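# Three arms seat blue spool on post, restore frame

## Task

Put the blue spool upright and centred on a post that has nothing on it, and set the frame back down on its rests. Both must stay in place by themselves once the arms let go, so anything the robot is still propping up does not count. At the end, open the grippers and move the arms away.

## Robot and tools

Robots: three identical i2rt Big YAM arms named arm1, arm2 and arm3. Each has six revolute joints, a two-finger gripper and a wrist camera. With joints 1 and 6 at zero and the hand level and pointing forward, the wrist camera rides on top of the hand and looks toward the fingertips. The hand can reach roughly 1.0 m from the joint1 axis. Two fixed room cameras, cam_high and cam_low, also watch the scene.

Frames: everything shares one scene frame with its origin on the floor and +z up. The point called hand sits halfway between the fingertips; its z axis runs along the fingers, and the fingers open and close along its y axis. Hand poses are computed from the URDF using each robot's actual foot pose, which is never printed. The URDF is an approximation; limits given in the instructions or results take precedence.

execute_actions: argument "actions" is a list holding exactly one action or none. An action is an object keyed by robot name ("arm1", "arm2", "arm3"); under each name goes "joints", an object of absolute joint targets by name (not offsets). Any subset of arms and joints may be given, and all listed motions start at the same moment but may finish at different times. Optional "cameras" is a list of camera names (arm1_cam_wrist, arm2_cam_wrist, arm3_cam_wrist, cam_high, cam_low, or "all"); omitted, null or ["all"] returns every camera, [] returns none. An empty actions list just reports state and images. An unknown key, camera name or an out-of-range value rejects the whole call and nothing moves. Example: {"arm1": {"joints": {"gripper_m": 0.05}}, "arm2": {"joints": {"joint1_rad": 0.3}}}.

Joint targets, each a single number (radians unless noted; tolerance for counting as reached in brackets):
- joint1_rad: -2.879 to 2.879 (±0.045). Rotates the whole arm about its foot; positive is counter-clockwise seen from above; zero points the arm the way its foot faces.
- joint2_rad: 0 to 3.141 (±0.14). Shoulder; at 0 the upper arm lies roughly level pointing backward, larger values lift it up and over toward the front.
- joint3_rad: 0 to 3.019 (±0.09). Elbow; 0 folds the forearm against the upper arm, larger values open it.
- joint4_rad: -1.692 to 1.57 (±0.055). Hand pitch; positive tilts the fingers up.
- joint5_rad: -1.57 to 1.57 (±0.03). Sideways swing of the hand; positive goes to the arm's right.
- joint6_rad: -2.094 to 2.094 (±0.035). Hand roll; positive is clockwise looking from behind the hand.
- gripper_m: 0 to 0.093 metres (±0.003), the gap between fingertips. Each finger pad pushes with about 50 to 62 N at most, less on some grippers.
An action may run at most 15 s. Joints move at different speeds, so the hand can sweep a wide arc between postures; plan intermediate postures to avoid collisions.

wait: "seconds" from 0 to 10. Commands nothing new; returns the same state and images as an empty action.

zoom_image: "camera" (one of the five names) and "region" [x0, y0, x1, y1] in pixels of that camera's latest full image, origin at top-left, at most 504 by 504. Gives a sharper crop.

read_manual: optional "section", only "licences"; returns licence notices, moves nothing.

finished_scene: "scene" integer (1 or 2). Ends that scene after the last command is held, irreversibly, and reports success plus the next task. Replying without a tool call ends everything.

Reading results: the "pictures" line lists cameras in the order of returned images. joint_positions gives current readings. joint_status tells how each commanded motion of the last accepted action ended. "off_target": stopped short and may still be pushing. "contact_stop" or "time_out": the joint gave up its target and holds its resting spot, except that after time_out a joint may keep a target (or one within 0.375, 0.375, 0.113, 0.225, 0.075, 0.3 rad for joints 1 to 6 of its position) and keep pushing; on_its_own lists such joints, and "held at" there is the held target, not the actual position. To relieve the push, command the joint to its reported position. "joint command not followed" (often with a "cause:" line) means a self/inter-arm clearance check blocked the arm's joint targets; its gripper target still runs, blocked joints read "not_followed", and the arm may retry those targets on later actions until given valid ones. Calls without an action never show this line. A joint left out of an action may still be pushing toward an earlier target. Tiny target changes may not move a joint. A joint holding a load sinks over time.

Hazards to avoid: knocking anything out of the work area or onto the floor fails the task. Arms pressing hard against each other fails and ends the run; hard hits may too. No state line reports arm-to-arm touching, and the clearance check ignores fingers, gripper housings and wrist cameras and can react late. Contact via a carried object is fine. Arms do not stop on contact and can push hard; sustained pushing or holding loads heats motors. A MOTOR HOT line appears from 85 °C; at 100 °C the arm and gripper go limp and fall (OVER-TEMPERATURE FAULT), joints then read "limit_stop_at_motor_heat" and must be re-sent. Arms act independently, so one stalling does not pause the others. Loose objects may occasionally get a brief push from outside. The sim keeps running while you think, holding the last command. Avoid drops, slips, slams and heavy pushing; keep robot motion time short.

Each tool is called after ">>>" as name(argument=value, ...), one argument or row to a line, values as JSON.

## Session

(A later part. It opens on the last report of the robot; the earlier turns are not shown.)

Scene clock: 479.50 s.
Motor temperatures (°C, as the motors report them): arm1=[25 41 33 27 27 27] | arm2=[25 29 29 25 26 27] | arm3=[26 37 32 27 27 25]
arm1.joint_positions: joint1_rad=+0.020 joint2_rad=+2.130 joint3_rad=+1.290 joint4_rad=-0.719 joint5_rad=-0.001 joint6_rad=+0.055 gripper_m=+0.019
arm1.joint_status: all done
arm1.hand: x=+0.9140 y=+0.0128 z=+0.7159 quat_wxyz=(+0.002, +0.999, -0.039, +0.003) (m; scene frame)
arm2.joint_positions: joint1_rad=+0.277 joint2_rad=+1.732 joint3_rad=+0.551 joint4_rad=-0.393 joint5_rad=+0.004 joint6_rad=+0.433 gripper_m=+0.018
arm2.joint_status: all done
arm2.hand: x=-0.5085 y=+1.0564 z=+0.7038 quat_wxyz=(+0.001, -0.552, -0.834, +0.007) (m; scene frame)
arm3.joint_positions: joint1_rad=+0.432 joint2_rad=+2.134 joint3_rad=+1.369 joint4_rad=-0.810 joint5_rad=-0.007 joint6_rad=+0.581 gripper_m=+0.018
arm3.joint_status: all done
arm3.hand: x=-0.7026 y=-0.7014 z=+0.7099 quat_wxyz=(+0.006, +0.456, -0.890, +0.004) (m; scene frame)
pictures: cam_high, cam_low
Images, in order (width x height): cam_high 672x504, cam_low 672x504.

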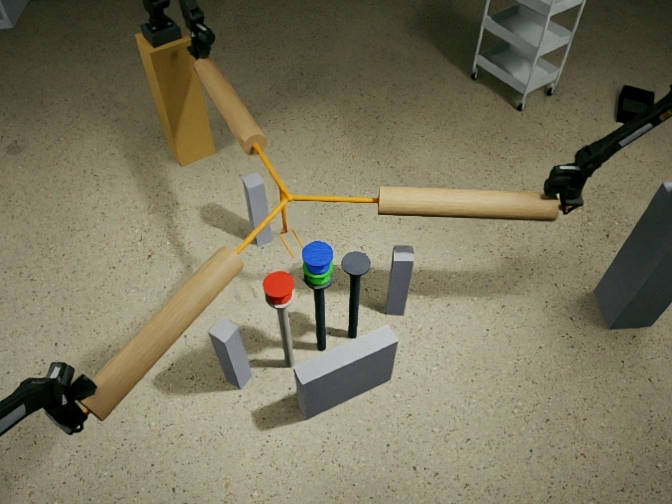

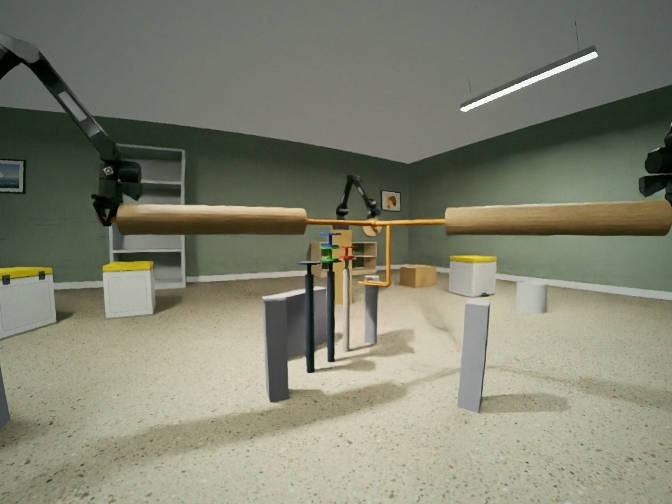

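>>> execute_actions(
  actions=[
    {"arm1": {"joints": {"joint1_rad": 0.113, "joint2_rad": 1.905, "joint3_rad": 1.256, "joint4_rad": -0.911, "joint6_rad": 0.152}}, "arm2": {"joints": {"joint1_rad": 0.208, "joint2_rad": 1.519, "joint3_rad": 0.745, "joint4_rad": -0.808, "joint6_rad": 0.36}}, "arm3": {"joints": {"joint1_rad": 0.38, "joint2_rad": 1.878, "joint3_rad": 1.25, "joint4_rad": -0.955, "joint6_rad": 0.53}}},
  ],
  cameras=[],
)

>>> execute_actions(
  actions=[
    {"arm1": {"joints": {"joint1_rad": 0.207, "joint2_rad": 1.744, "joint3_rad": 1.3, "joint4_rad": -1.107, "joint6_rad": 0.246}}, "arm2": {"joints": {"joint1_rad": 0.161, "joint2_rad": 1.472, "joint3_rad": 0.986, "joint4_rad": -1.095, "joint6_rad": 0.313}}, "arm3": {"joints": {"joint1_rad": 0.328, "joint2_rad": 1.657, "joint3_rad": 1.207, "joint4_rad": -1.133, "joint6_rad": 0.478}}},
  ],
  cameras=["cam_high", "cam_low"],
)

Scene clock: 540.13 s.
Motor temperatures (°C, as the motors report them): arm1=[25 42 35 27 27 27] | arm2=[25 29 30 25 26 27] | arm3=[26 37 33 27 27 25]
arm1.joint_positions: joint1_rad=+0.113 joint2_rad=+1.916 joint3_rad=+1.250 joint4_rad=-0.906 joint5_rad=+0.001 joint6_rad=+0.147 gripper_m=+0.019
arm1.joint_status: all done
arm1.hand: x=+0.9377 y=-0.0353 z=+0.8131 quat_wxyz=(+0.000, +0.999, -0.039, +0.009) (m; scene frame)
arm2.joint_positions: joint1_rad=+0.206 joint2_rad=+1.520 joint3_rad=+0.728 joint4_rad=-0.761 joint5_rad=+0.009 joint6_rad=+0.362 gripper_m=+0.018
arm2.joint_status: all done
arm2.hand: x=-0.4891 y=+1.0062 z=+0.8044 quat_wxyz=(-0.009, -0.552, -0.834, +0.011) (m; scene frame)
arm3.joint_positions: joint1_rad=+0.383 joint2_rad=+1.885 joint3_rad=+1.247 joint4_rad=-0.953 joint5_rad=-0.005 joint6_rad=+0.531 gripper_m=+0.018
arm3.joint_status: all done
arm3.hand: x=-0.6795 y=-0.7528 z=+0.8025 quat_wxyz=(+0.010, +0.457, -0.889, +0.012) (m; scene frame)
pictures: none
No camera images: the call's "cameras" was empty. Leave "cameras" out to get every camera's image.

Scene clock: 541.23 s.
Motor temperatures (°C, as the motors report them): arm1=[25 42 35 27 27 27] | arm2=[25 29 30 25 26 27] | arm3=[26 37 33 27 27 25]
arm1.joint_positions: joint1_rad=+0.208 joint2_rad=+1.752 joint3_rad=+1.262 joint4_rad=-1.083 joint5_rad=-0.001 joint6_rad=+0.240 gripper_m=+0.019
arm1.joint_status: all done
arm1.hand: x=+0.9624 y=-0.0803 z=+0.8967 quat_wxyz=(+0.001, +0.999, -0.038, +0.010) (m; scene frame)
arm2.joint_positions: joint1_rad=+0.165 joint2_rad=+1.474 joint3_rad=+0.966 joint4_rad=-1.044 joint5_rad=+0.007 joint6_rad=+0.320 gripper_m=+0.018
arm2.joint_status: all done
arm2.hand: x=-0.4674 y=+0.9619 z=+0.8923 quat_wxyz=(-0.008, -0.552, -0.834, +0.010) (m; scene frame)
arm3.joint_positions: joint1_rad=+0.327 joint2_rad=+1.668 joint3_rad=+1.204 joint4_rad=-1.129 joint5_rad=+0.000 joint6_rad=+0.476 gripper_m=+0.018
arm3.joint_status: all done
arm3.hand: x=-0.6570 y=-0.7979 z=+0.8906 quat_wxyz=(+0.009, +0.457, -0.890, +0.013) (m; scene frame)
pictures: cam_high, cam_low
Images, in order (width x height): cam_high 672x504, cam_low 672x504.

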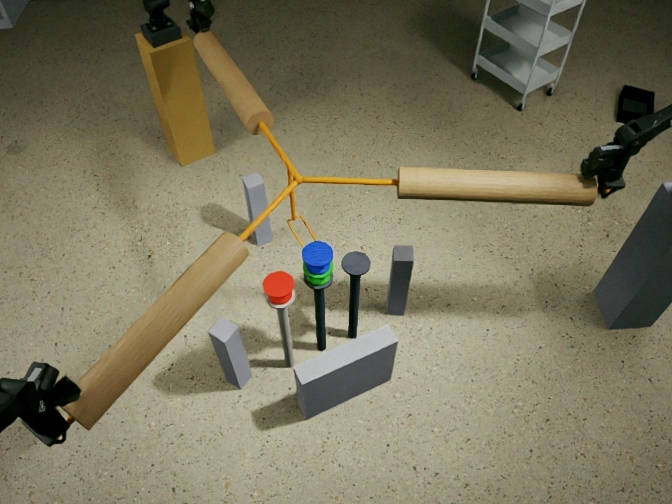

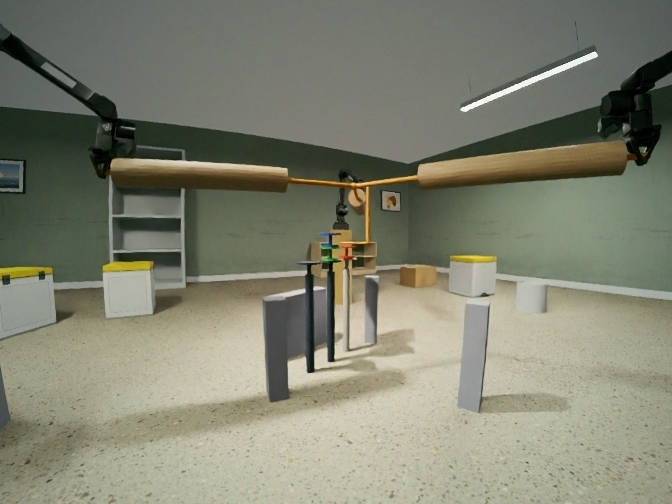

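>>> zoom_image(
  camera="cam_low",
  region=[280, 170, 420, 290],
)

>>> zoom_image(
  camera="cam_high",
  region=[230, 150, 410, 310],
)

Region (280, 170, 420, 290) of cam_low's 672x504 image, scaled by 3.600, with more detail than that image has; it fills the top 432 rows of this view, and the rest is white.

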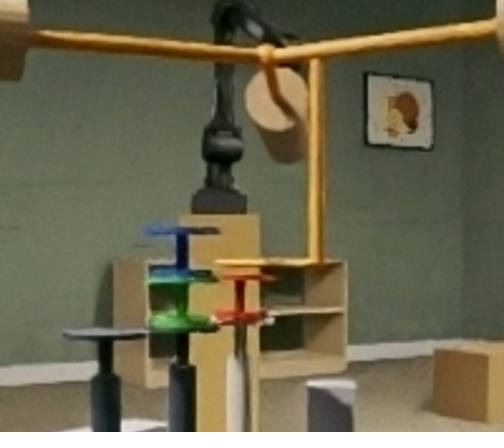

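Region (230, 150, 410, 310) of cam_high's 672x504 image, scaled by 2.800, with more detail than that image has.

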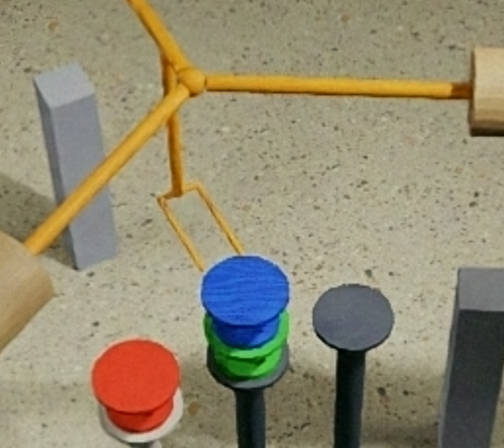

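>>> execute_actions(
  actions=[
    {"arm1": {"joints": {"joint1_rad": 0.262, "joint2_rad": 1.715, "joint3_rad": 1.315, "joint4_rad": -1.128, "joint6_rad": 0.304}}, "arm2": {"joints": {"joint1_rad": 0.141, "joint2_rad": 1.54, "joint3_rad": 1.098, "joint4_rad": -1.13, "joint6_rad": 0.292}}, "arm3": {"joints": {"joint1_rad": 0.298, "joint2_rad": 1.578, "joint3_rad": 1.155, "joint4_rad": -1.148, "joint6_rad": 0.447}}},
  ],
  cameras=["cam_high", "cam_low"],
)

>>> zoom_image(
  camera="cam_low",
  region=[280, 170, 420, 290],
)

>>> zoom_image(
  camera="cam_high",
  region=[230, 150, 410, 310],
)

Scene clock: 598.93 s.
Motor temperatures (°C, as the motors report them): arm1=[25 41 42 27 27 27] | arm2=[25 29 35 25 26 27] | arm3=[26 36 36 27 27 25]
arm1.joint_positions: joint1_rad=+0.265 joint2_rad=+1.752 joint3_rad=+1.262 joint4_rad=-1.102 joint5_rad=-0.002 joint6_rad=+0.298 gripper_m=+0.019
arm1.joint_status: all done
arm1.hand: x=+0.9720 y=-0.1070 z=+0.8973 quat_wxyz=(-0.001, +0.999, -0.038, +0.019) (m; scene frame)
arm2.joint_positions: joint1_rad=+0.144 joint2_rad=+1.543 joint3_rad=+1.059 joint4_rad=-1.091 joint5_rad=+0.007 joint6_rad=+0.299 gripper_m=+0.018
arm2.joint_status: all done
arm2.hand: x=-0.4573 y=+0.9373 z=+0.8979 quat_wxyz=(+0.002, -0.552, -0.834, +0.008) (m; scene frame)
arm3.joint_positions: joint1_rad=+0.301 joint2_rad=+1.603 joint3_rad=+1.151 joint4_rad=-1.143 joint5_rad=+0.000 joint6_rad=+0.449 gripper_m=+0.018
arm3.joint_status: all done
arm3.hand: x=-0.6489 y=-0.8219 z=+0.9010 quat_wxyz=(+0.010, +0.457, -0.890, +0.013) (m; scene frame)
pictures: cam_high, cam_low
Images, in order (width x height): cam_high 672x504, cam_low 672x504.

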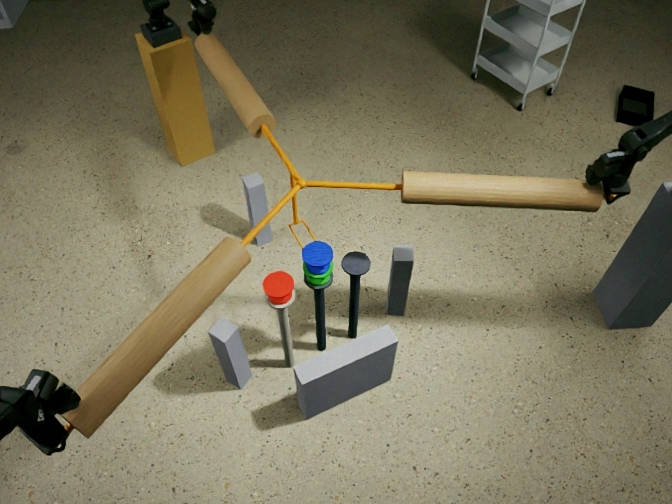

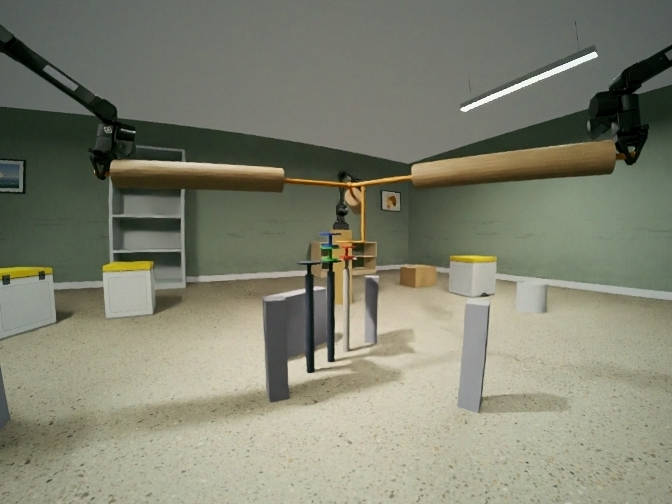

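Region (280, 170, 420, 290) of cam_low's 672x504 image, scaled by 3.600, with more detail than that image has; it fills the top 432 rows of this view, and the rest is white.

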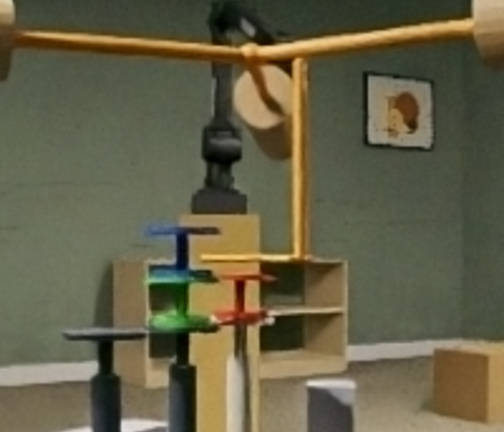

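Region (230, 150, 410, 310) of cam_high's 672x504 image, scaled by 2.800, with more detail than that image has.

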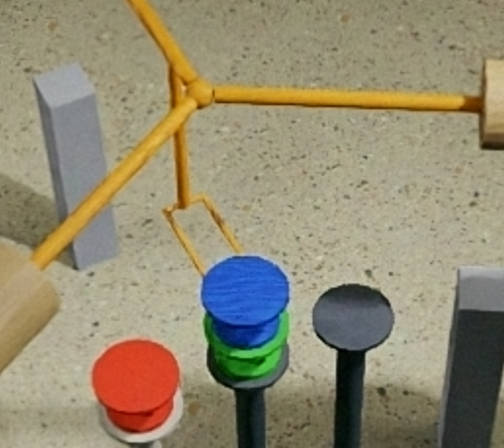

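>>> execute_actions(
  actions=[
    {"arm1": {"joints": {"joint2_rad": 1.695, "joint3_rad": 1.335, "joint4_rad": -1.125}}, "arm2": {"joints": {"joint3_rad": 1.12, "joint4_rad": -1.13}}, "arm3": {"joints": {"joint2_rad": 1.555}}},
  ],
  cameras=["cam_low"],
)

>>> zoom_image(
  camera="cam_low",
  region=[280, 170, 420, 290],
)

Scene clock: 612.53 s.
Motor temperatures (°C, as the motors report them): arm1=[25 41 44 27 27 27] | arm2=[25 29 37 25 26 27] | arm3=[26 36 36 27 27 25]
arm1.joint_positions: joint1_rad=+0.265 joint2_rad=+1.740 joint3_rad=+1.264 joint4_rad=-1.105 joint5_rad=-0.004 joint6_rad=+0.298 gripper_m=+0.019
arm1.joint_status: all done
arm1.hand: x=+0.9714 y=-0.1075 z=+0.9031 quat_wxyz=(+0.001, +0.999, -0.038, +0.014) (m; scene frame)
arm2.joint_positions: joint1_rad=+0.144 joint2_rad=+1.543 joint3_rad=+1.069 joint4_rad=-1.105 joint5_rad=+0.007 joint6_rad=+0.299 gripper_m=+0.018
arm2.joint_status: all done
arm2.hand: x=-0.4569 y=+0.9369 z=+0.9010 quat_wxyz=(+0.004, -0.552, -0.834, +0.007) (m; scene frame)
arm3.joint_positions: joint1_rad=+0.301 joint2_rad=+1.595 joint3_rad=+1.151 joint4_rad=-1.144 joint5_rad=-0.002 joint6_rad=+0.449 gripper_m=+0.018
arm3.joint_status: all done
arm3.hand: x=-0.6492 y=-0.8218 z=+0.9047 quat_wxyz=(+0.008, +0.457, -0.890, +0.010) (m; scene frame)
pictures: cam_low
Images, in order (width x height): cam_low 672x504.

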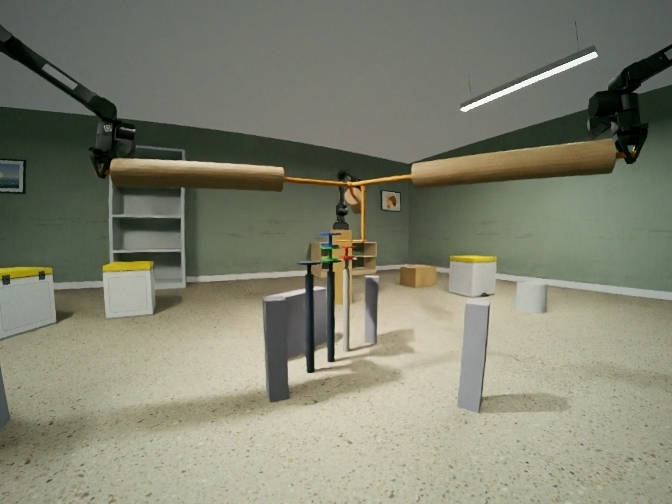

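Region (280, 170, 420, 290) of cam_low's 672x504 image, scaled by 3.600, with more detail than that image has; it fills the top 432 rows of this view, and the rest is white.

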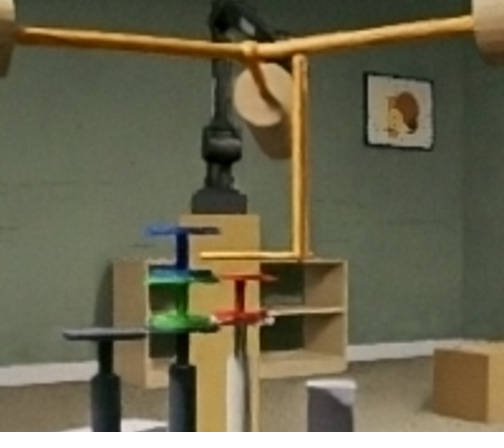

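>>> execute_actions(
  actions=[
    {"arm1": {"joints": {"joint1_rad": 0.399, "joint2_rad": 1.665, "joint3_rad": 1.245, "joint4_rad": -1.105, "joint6_rad": 0.438}}, "arm2": {"joints": {"joint1_rad": 0.103, "joint2_rad": 1.685, "joint3_rad": 1.3, "joint4_rad": -1.17, "joint6_rad": 0.254}}, "arm3": {"joints": {"joint1_rad": 0.203, "joint2_rad": 1.44, "joint3_rad": 1.006, "joint4_rad": -1.12, "joint6_rad": 0.353}}},
  ],
  cameras=["cam_high", "cam_low"],
)

>>> zoom_image(
  camera="cam_low",
  region=[280, 170, 420, 290],
)

>>> zoom_image(
  camera="cam_high",
  region=[230, 150, 410, 310],
)

Scene clock: 633.50 s.
Motor temperatures (°C, as the motors report them): arm1=[25 42 47 27 27 27] | arm2=[25 29 39 25 26 27] | arm3=[26 36 36 27 27 25]
arm1.joint_positions: joint1_rad=+0.406 joint2_rad=+1.712 joint3_rad=+1.239 joint4_rad=-1.105 joint5_rad=-0.004 joint6_rad=+0.439 gripper_m=+0.019
arm1.joint_status: all done
arm1.hand: x=+0.9993 y=-0.1704 z=+0.9084 quat_wxyz=(+0.001, +0.999, -0.038, +0.013) (m; scene frame)
arm2.joint_positions: joint1_rad=+0.101 joint2_rad=+1.698 joint3_rad=+1.265 joint4_rad=-1.145 joint5_rad=+0.006 joint6_rad=+0.256 gripper_m=+0.018
arm2.joint_status: all done
arm2.hand: x=-0.4311 y=+0.8739 z=+0.9023 quat_wxyz=(+0.004, -0.552, -0.834, +0.006) (m; scene frame)
arm3.joint_positions: joint1_rad=+0.201 joint2_rad=+1.461 joint3_rad=+0.997 joint4_rad=-1.128 joint5_rad=-0.001 joint6_rad=+0.352 gripper_m=+0.018
arm3.joint_status: all done
arm3.hand: x=-0.6213 y=-0.8849 z=+0.9051 quat_wxyz=(+0.010, +0.456, -0.890, +0.011) (m; scene frame)
pictures: cam_high, cam_low
Images, in order (width x height): cam_high 672x504, cam_low 672x504.

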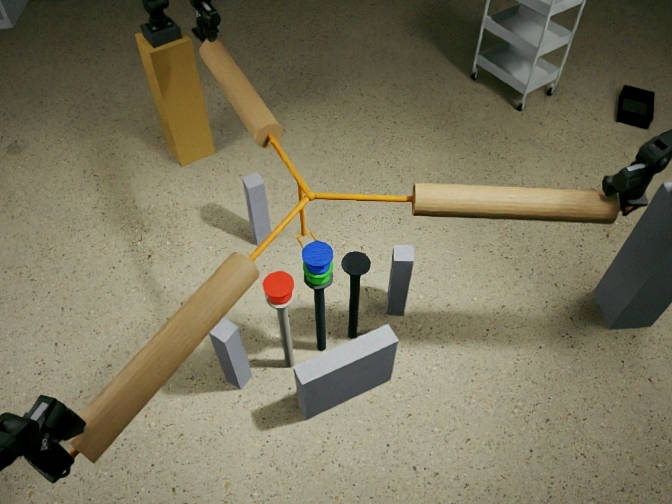

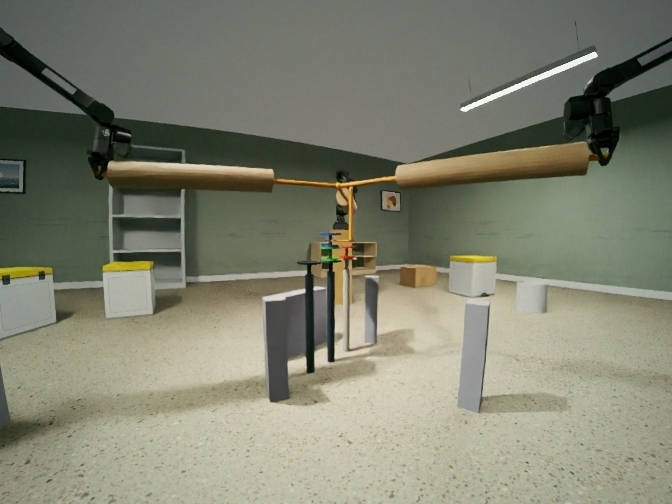

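Region (280, 170, 420, 290) of cam_low's 672x504 image, scaled by 3.600, with more detail than that image has; it fills the top 432 rows of this view, and the rest is white.

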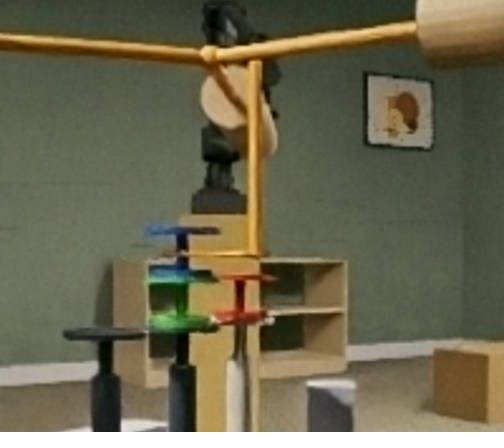

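Region (230, 150, 410, 310) of cam_high's 672x504 image, scaled by 2.800, with more detail than that image has.

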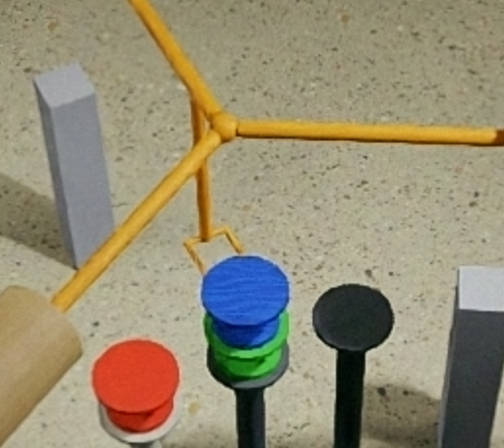

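>>> execute_actions(
  actions=[
    {"arm1": {"joints": {"joint1_rad": 0.49, "joint2_rad": 1.665, "joint3_rad": 1.245, "joint4_rad": -1.105, "joint6_rad": 0.53}}, "arm2": {"joints": {"joint1_rad": 0.085, "joint2_rad": 1.783, "joint3_rad": 1.449, "joint4_rad": -1.22, "joint6_rad": 0.236}}, "arm3": {"joints": {"joint1_rad": 0.122, "joint2_rad": 1.352, "joint3_rad": 0.924, "joint4_rad": -1.115, "joint6_rad": 0.271}}},
  ],
  cameras=["cam_high", "cam_low"],
)

>>> zoom_image(
  camera="cam_low",
  region=[280, 170, 420, 290],
)

>>> zoom_image(
  camera="cam_high",
  region=[230, 150, 410, 310],
)

Scene clock: 663.57 s.
Motor temperatures (°C, as the motors report them): arm1=[25 43 42 27 27 27] | arm2=[25 30 39 25 26 27] | arm3=[26 35 37 27 27 25]
arm1.joint_positions: joint1_rad=+0.495 joint2_rad=+1.712 joint3_rad=+1.239 joint4_rad=-1.105 joint5_rad=-0.005 joint6_rad=+0.530 gripper_m=+0.019
arm1.joint_status: all done
arm1.hand: x=+1.0167 y=-0.2099 z=+0.9085 quat_wxyz=(+0.001, +0.999, -0.039, +0.013) (m; scene frame)
arm2.joint_positions: joint1_rad=+0.081 joint2_rad=+1.793 joint3_rad=+1.405 joint4_rad=-1.190 joint5_rad=+0.005 joint6_rad=+0.238 gripper_m=+0.018
arm2.joint_status: all done
arm2.hand: x=-0.4140 y=+0.8357 z=+0.9056 quat_wxyz=(+0.004, -0.552, -0.834, +0.006) (m; scene frame)
arm3.joint_positions: joint1_rad=+0.125 joint2_rad=+1.378 joint3_rad=+0.912 joint4_rad=-1.122 joint5_rad=-0.002 joint6_rad=+0.275 gripper_m=+0.018
arm3.joint_status: all done
arm3.hand: x=-0.6042 y=-0.9231 z=+0.9057 quat_wxyz=(+0.009, +0.456, -0.890, +0.009) (m; scene frame)
pictures: cam_high, cam_low
Images, in order (width x height): cam_high 672x504, cam_low 672x504.

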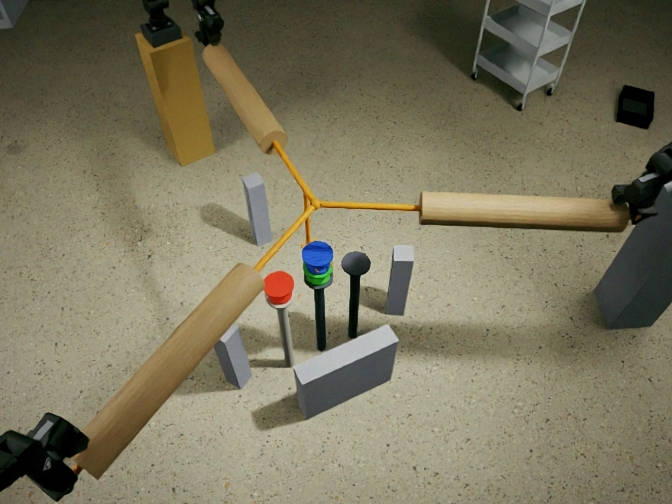

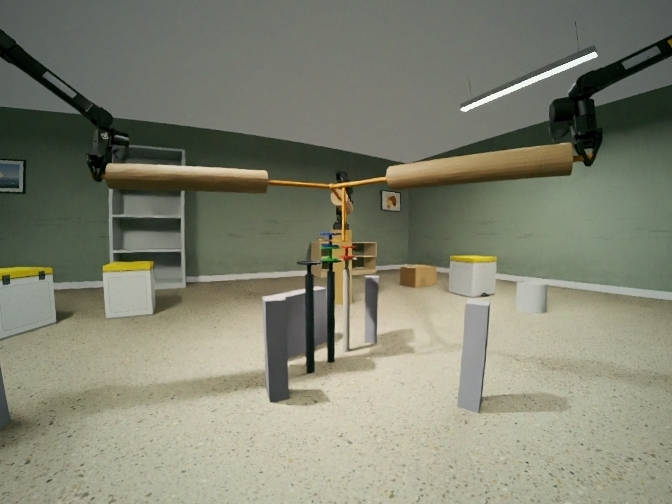

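Region (280, 170, 420, 290) of cam_low's 672x504 image, scaled by 3.600, with more detail than that image has; it fills the top 432 rows of this view, and the rest is white.

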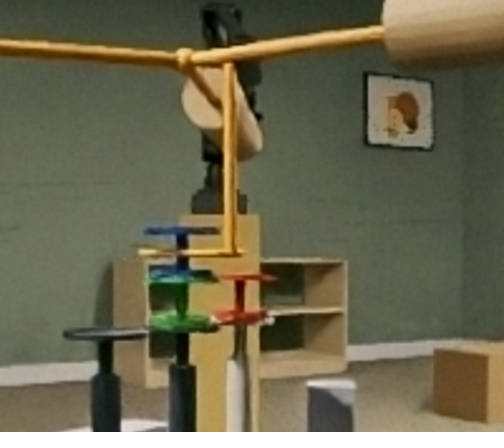

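Region (230, 150, 410, 310) of cam_high's 672x504 image, scaled by 2.800, with more detail than that image has.

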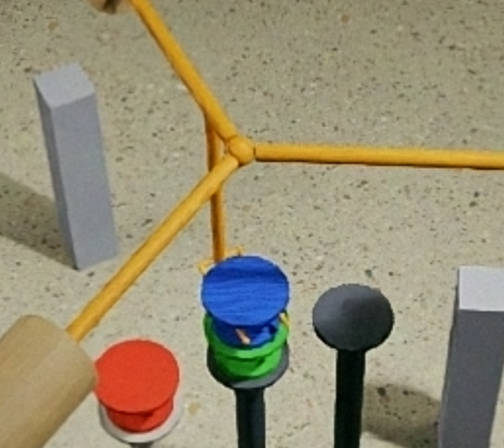

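>>> execute_actions(
  actions=[
    {"arm1": {"joints": {"joint2_rad": 1.61, "joint3_rad": 1.36, "joint4_rad": -1.26}}, "arm2": {"joints": {"joint2_rad": 1.73, "joint3_rad": 1.525, "joint4_rad": -1.34}}, "arm3": {"joints": {"joint2_rad": 1.295, "joint3_rad": 1.03, "joint4_rad": -1.272}}},
  ],
  cameras=["cam_high", "cam_low"],
)

>>> zoom_image(
  camera="cam_low",
  region=[280, 170, 420, 290],
)

>>> zoom_image(
  camera="cam_high",
  region=[230, 150, 410, 310],
)

Scene clock: 697.73 s.
Motor temperatures (°C, as the motors report them): arm1=[25 43 42 27 27 27] | arm2=[25 31 41 25 26 27] | arm3=[26 34 38 27 27 25]
arm1.joint_positions: joint1_rad=+0.495 joint2_rad=+1.641 joint3_rad=+1.305 joint4_rad=-1.234 joint5_rad=-0.006 joint6_rad=+0.530 gripper_m=+0.019
arm1.joint_status: all done
arm1.hand: x=+1.0188 y=-0.2083 z=+0.9644 quat_wxyz=(+0.004, +0.999, -0.039, +0.010) (m; scene frame)
arm2.joint_positions: joint1_rad=+0.080 joint2_rad=+1.743 joint3_rad=+1.485 joint4_rad=-1.313 joint5_rad=+0.008 joint6_rad=+0.237 gripper_m=+0.018
arm2.joint_status: all done
arm2.hand: x=-0.4146 y=+0.8356 z=+0.9597 quat_wxyz=(+0.001, -0.553, -0.833, +0.009) (m; scene frame)
arm3.joint_positions: joint1_rad=+0.122 joint2_rad=+1.320 joint3_rad=+0.985 joint4_rad=-1.247 joint5_rad=+0.003 joint6_rad=+0.271 gripper_m=+0.018
arm3.joint_status: all done
arm3.hand: x=-0.6028 y=-0.9248 z=+0.9507 quat_wxyz=(+0.005, +0.456, -0.890, +0.009) (m; scene frame)
pictures: cam_high, cam_low
Images, in order (width x height): cam_high 672x504, cam_low 672x504.

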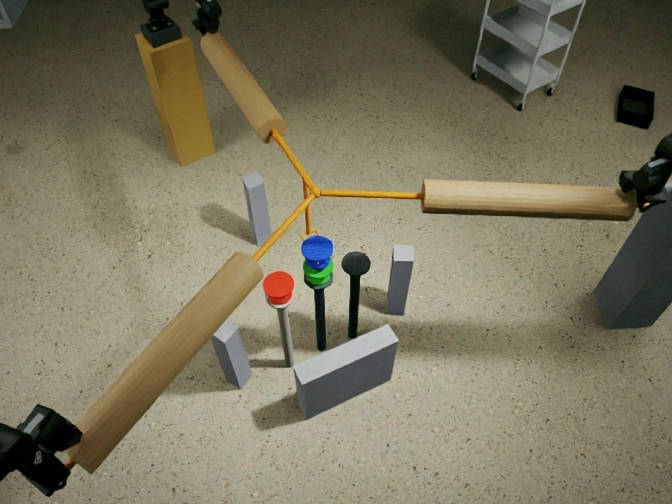

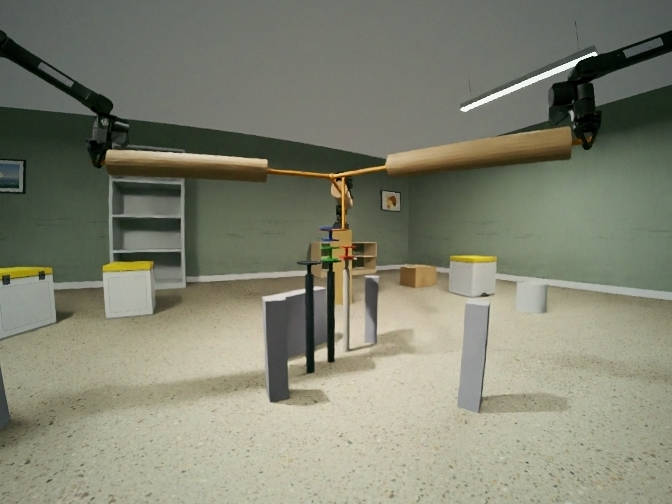

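Region (280, 170, 420, 290) of cam_low's 672x504 image, scaled by 3.600, with more detail than that image has; it fills the top 432 rows of this view, and the rest is white.

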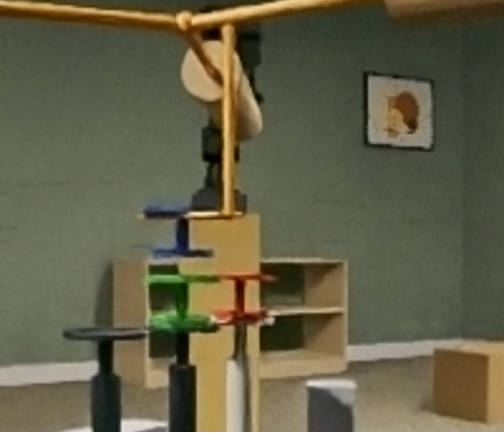

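Region (230, 150, 410, 310) of cam_high's 672x504 image, scaled by 2.800, with more detail than that image has.

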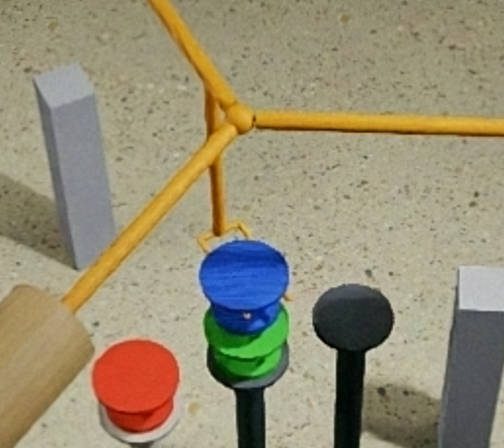

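>>> execute_actions(
  actions=[
    {"arm1": {"joints": {"joint1_rad": 0.506, "joint2_rad": 1.417, "joint3_rad": 1.08, "joint4_rad": -1.2, "joint6_rad": 0.545}}, "arm2": {"joints": {"joint1_rad": 0.228, "joint2_rad": 1.805, "joint3_rad": 1.613, "joint4_rad": -1.363, "joint6_rad": 0.388}}, "arm3": {"joints": {"joint1_rad": -0.026, "joint2_rad": 1.467, "joint3_rad": 1.193, "joint4_rad": -1.285, "joint6_rad": 0.117}}},
  ],
  cameras=["cam_high", "cam_low"],
)

>>> zoom_image(
  camera="cam_low",
  region=[260, 170, 400, 290],
)

>>> zoom_image(
  camera="cam_high",
  region=[230, 150, 410, 310],
)

Scene clock: 741.23 s.
Motor temperatures (°C, as the motors report them): arm1=[25 42 49 27 27 27] | arm2=[25 31 43 25 26 27] | arm3=[26 33 43 27 27 25]
arm1.joint_positions: joint1_rad=+0.507 joint2_rad=+1.438 joint3_rad=+1.075 joint4_rad=-1.208 joint5_rad=-0.004 joint6_rad=+0.543 gripper_m=+0.019
arm1.joint_status: all done
arm1.hand: x=+1.0937 y=-0.1771 z=+0.9677 quat_wxyz=(+0.003, +0.999, -0.040, +0.010) (m; scene frame)
arm2.joint_positions: joint1_rad=+0.230 joint2_rad=+1.819 joint3_rad=+1.574 joint4_rad=-1.335 joint5_rad=+0.006 joint6_rad=+0.388 gripper_m=+0.018
arm2.joint_status: all done
arm2.hand: x=-0.3368 y=+0.8683 z=+0.9527 quat_wxyz=(+0.005, -0.553, -0.833, +0.007) (m; scene frame)
arm3.joint_positions: joint1_rad=-0.021 joint2_rad=+1.487 joint3_rad=+1.154 joint4_rad=-1.265 joint5_rad=+0.004 joint6_rad=+0.128 gripper_m=+0.018
arm3.joint_status: all done
arm3.hand: x=-0.5282 y=-0.8921 z=+0.9506 quat_wxyz=(+0.012, +0.456, -0.890, +0.013) (m; scene frame)
pictures: cam_high, cam_low
Images, in order (width x height): cam_high 672x504, cam_low 672x504.

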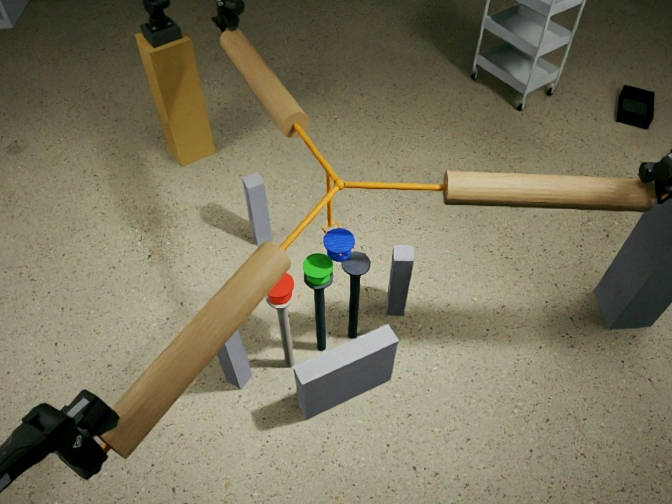

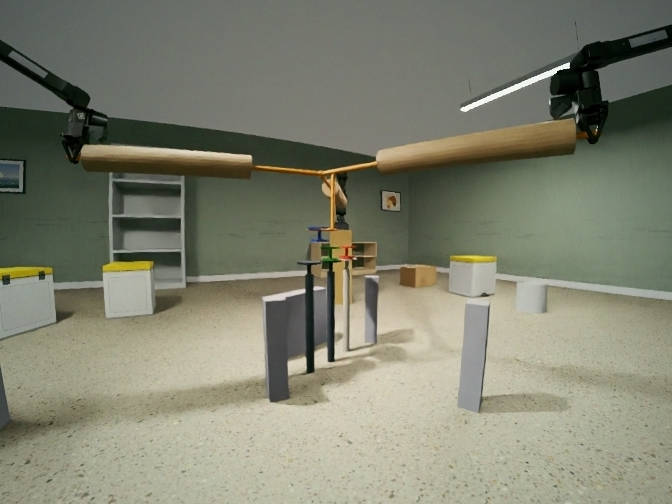

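Region (260, 170, 400, 290) of cam_low's 672x504 image, scaled by 3.600, with more detail than that image has; it fills the top 432 rows of this view, and the rest is white.

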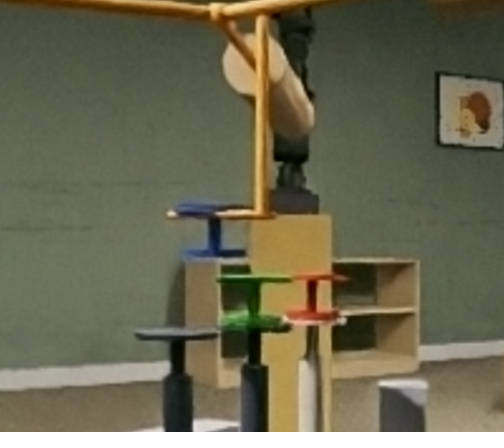

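Region (230, 150, 410, 310) of cam_high's 672x504 image, scaled by 2.800, with more detail than that image has.

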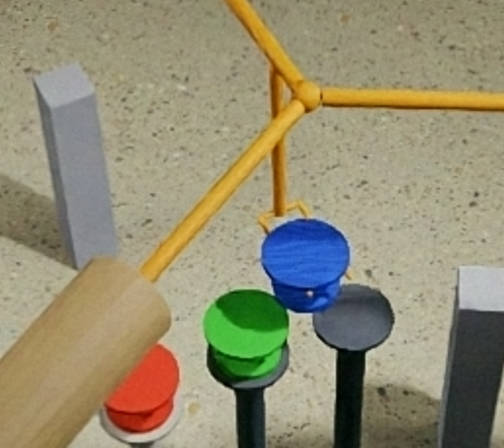

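>>> execute_actions(
  actions=[
    {"arm1": {"joints": {"joint1_rad": 0.514, "joint2_rad": 1.234, "joint3_rad": 0.899, "joint4_rad": -1.21, "joint6_rad": 0.55}}, "arm2": {"joints": {"joint1_rad": 0.34, "joint2_rad": 1.872, "joint3_rad": 1.717, "joint4_rad": -1.4, "joint6_rad": 0.499}}, "arm3": {"joints": {"joint1_rad": -0.118, "joint2_rad": 1.6, "joint3_rad": 1.364, "joint4_rad": -1.31, "joint6_rad": 0.027}}},
  ],
  cameras=["cam_high", "cam_low"],
)

>>> zoom_image(
  camera="cam_low",
  region=[260, 170, 400, 290],
)

>>> zoom_image(
  camera="cam_high",
  region=[230, 150, 410, 310],
)

Scene clock: 770.80 s.
Motor temperatures (°C, as the motors report them): arm1=[25 41 45 27 27 27] | arm2=[25 32 44 25 26 27] | arm3=[26 34 44 27 27 25]
arm1.joint_positions: joint1_rad=+0.510 joint2_rad=+1.254 joint3_rad=+0.892 joint4_rad=-1.202 joint5_rad=-0.001 joint6_rad=+0.542 gripper_m=+0.019
arm1.joint_status: all done
arm1.hand: x=+1.1555 y=-0.1465 z=+0.9654 quat_wxyz=(+0.003, +0.999, -0.038, +0.006) (m; scene frame)
arm2.joint_positions: joint1_rad=+0.338 joint2_rad=+1.888 joint3_rad=+1.678 joint4_rad=-1.370 joint5_rad=+0.006 joint6_rad=+0.494 gripper_m=+0.018
arm2.joint_status: all done
arm2.hand: x=-0.2763 y=+0.8956 z=+0.9536 quat_wxyz=(+0.004, -0.552, -0.834, +0.008) (m; scene frame)
arm3.joint_positions: joint1_rad=-0.115 joint2_rad=+1.624 joint3_rad=+1.318 joint4_rad=-1.289 joint5_rad=+0.003 joint6_rad=+0.033 gripper_m=+0.018
arm3.joint_status: all done
arm3.hand: x=-0.4642 y=-0.8658 z=+0.9516 quat_wxyz=(+0.012, +0.457, -0.889, +0.011) (m; scene frame)
pictures: cam_high, cam_low
Images, in order (width x height): cam_high 672x504, cam_low 672x504.

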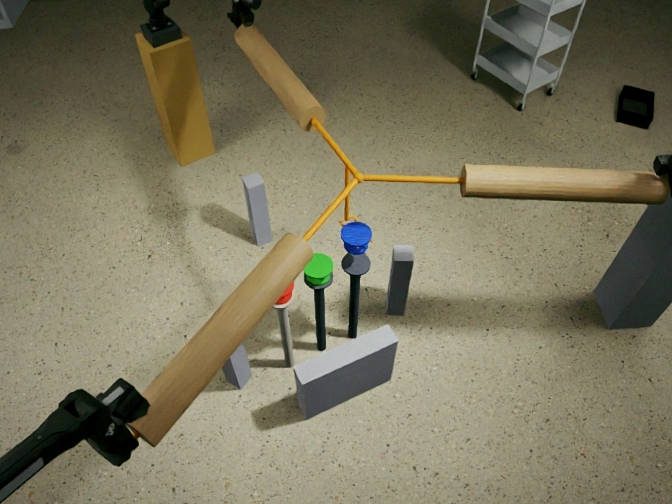

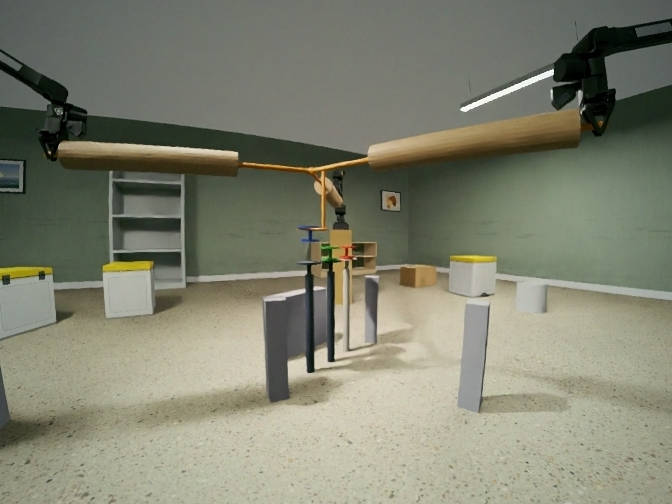

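Region (260, 170, 400, 290) of cam_low's 672x504 image, scaled by 3.600, with more detail than that image has; it fills the top 432 rows of this view, and the rest is white.

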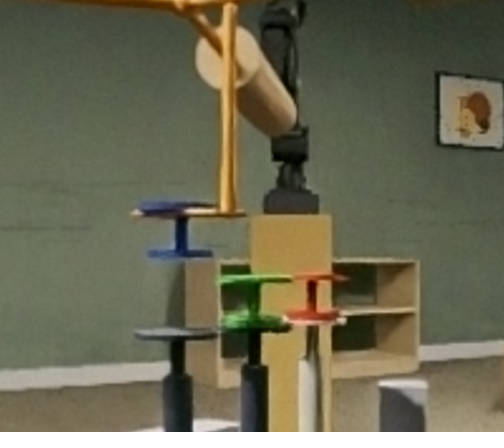

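Region (230, 150, 410, 310) of cam_high's 672x504 image, scaled by 2.800, with more detail than that image has.

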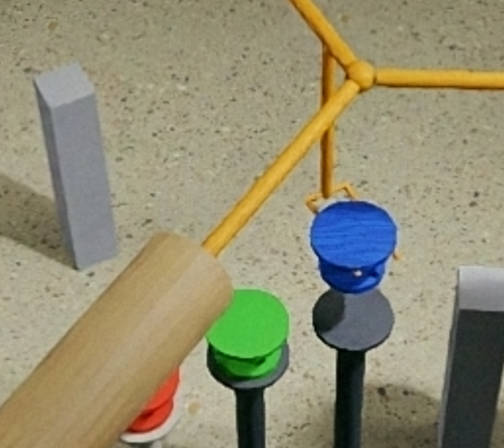

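>>> execute_actions(
  actions=[
    {"arm1": {"joints": {"joint1_rad": 0.512, "joint2_rad": 1.36, "joint3_rad": 0.755, "joint4_rad": -0.936, "joint6_rad": 0.545}}, "arm2": {"joints": {"joint1_rad": 0.347, "joint2_rad": 1.946, "joint3_rad": 1.566, "joint4_rad": -1.171, "joint6_rad": 0.502}}, "arm3": {"joints": {"joint1_rad": -0.124, "joint2_rad": 1.692, "joint3_rad": 1.209, "joint4_rad": -1.072, "joint6_rad": 0.025}}},
  ],
  cameras=["cam_high", "cam_low"],
)

>>> zoom_image(
  camera="cam_low",
  region=[260, 170, 400, 290],
)

>>> zoom_image(
  camera="cam_high",
  region=[230, 150, 410, 310],
)

Scene clock: 790.17 s.
Motor temperatures (°C, as the motors report them): arm1=[25 40 45 27 27 27] | arm2=[25 33 44 25 26 27] | arm3=[26 34 45 27 27 25]
arm1.joint_positions: joint1_rad=+0.509 joint2_rad=+1.383 joint3_rad=+0.752 joint4_rad=-0.947 joint5_rad=-0.005 joint6_rad=+0.542 gripper_m=+0.019
arm1.joint_status: all done
arm1.hand: x=+1.1593 y=-0.1460 z=+0.8793 quat_wxyz=(+0.001, +0.999, -0.038, +0.013) (m; scene frame)
arm2.joint_positions: joint1_rad=+0.342 joint2_rad=+1.978 joint3_rad=+1.556 joint4_rad=-1.155 joint5_rad=+0.004 joint6_rad=+0.497 gripper_m=+0.018
arm2.joint_status: all done
arm2.hand: x=-0.2707 y=+0.8938 z=+0.8590 quat_wxyz=(+0.003, -0.552, -0.834, +0.007) (m; scene frame)
arm3.joint_positions: joint1_rad=-0.122 joint2_rad=+1.727 joint3_rad=+1.206 joint4_rad=-1.075 joint5_rad=+0.007 joint6_rad=+0.026 gripper_m=+0.018
arm3.joint_status: all done
arm3.hand: x=-0.4583 y=-0.8647 z=+0.8652 quat_wxyz=(+0.012, +0.457, -0.889, +0.013) (m; scene frame)
pictures: cam_high, cam_low
Images, in order (width x height): cam_high 672x504, cam_low 672x504.

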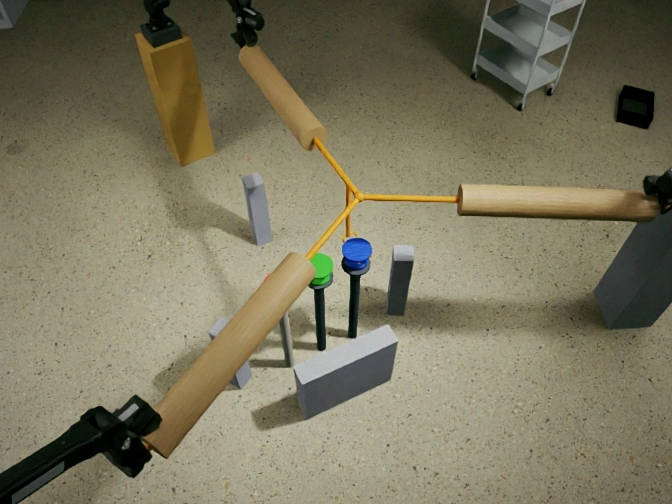

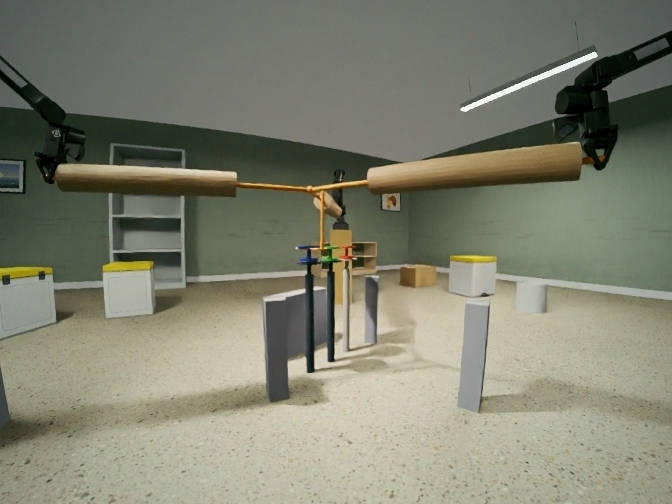

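Region (260, 170, 400, 290) of cam_low's 672x504 image, scaled by 3.600, with more detail than that image has; it fills the top 432 rows of this view, and the rest is white.

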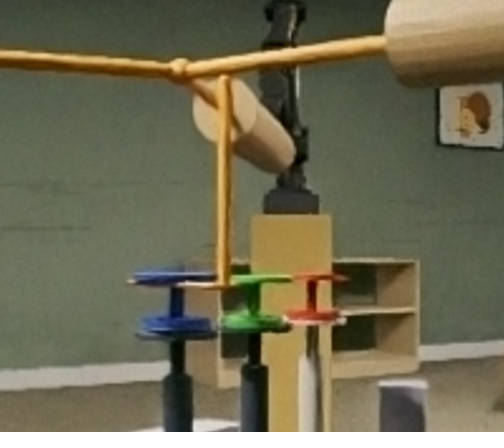

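Region (230, 150, 410, 310) of cam_high's 672x504 image, scaled by 2.800, with more detail than that image has.

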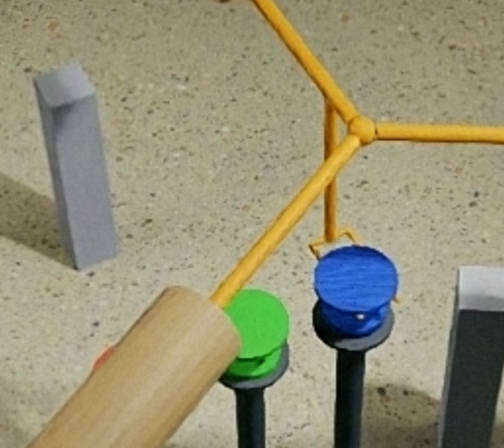

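>>> zoom_image(
  camera="cam_high",
  region=[295, 225, 385, 295],
)

>>> zoom_image(
  camera="cam_low",
  region=[285, 235, 365, 285],
)

Region (295, 225, 385, 295) of cam_high's 672x504 image, scaled by 5.600, with more detail than that image has.

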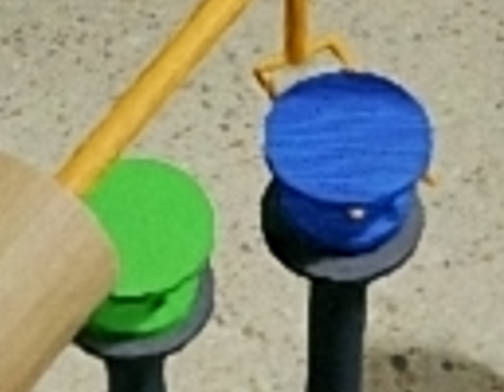

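Region (285, 235, 365, 285) of cam_low's 672x504 image, scaled by 6.300, with more detail than that image has; it fills the top 315 rows of this view, and the rest is white.

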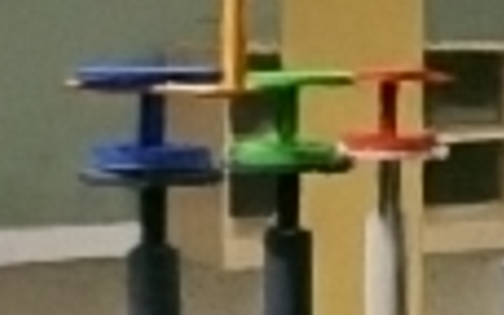

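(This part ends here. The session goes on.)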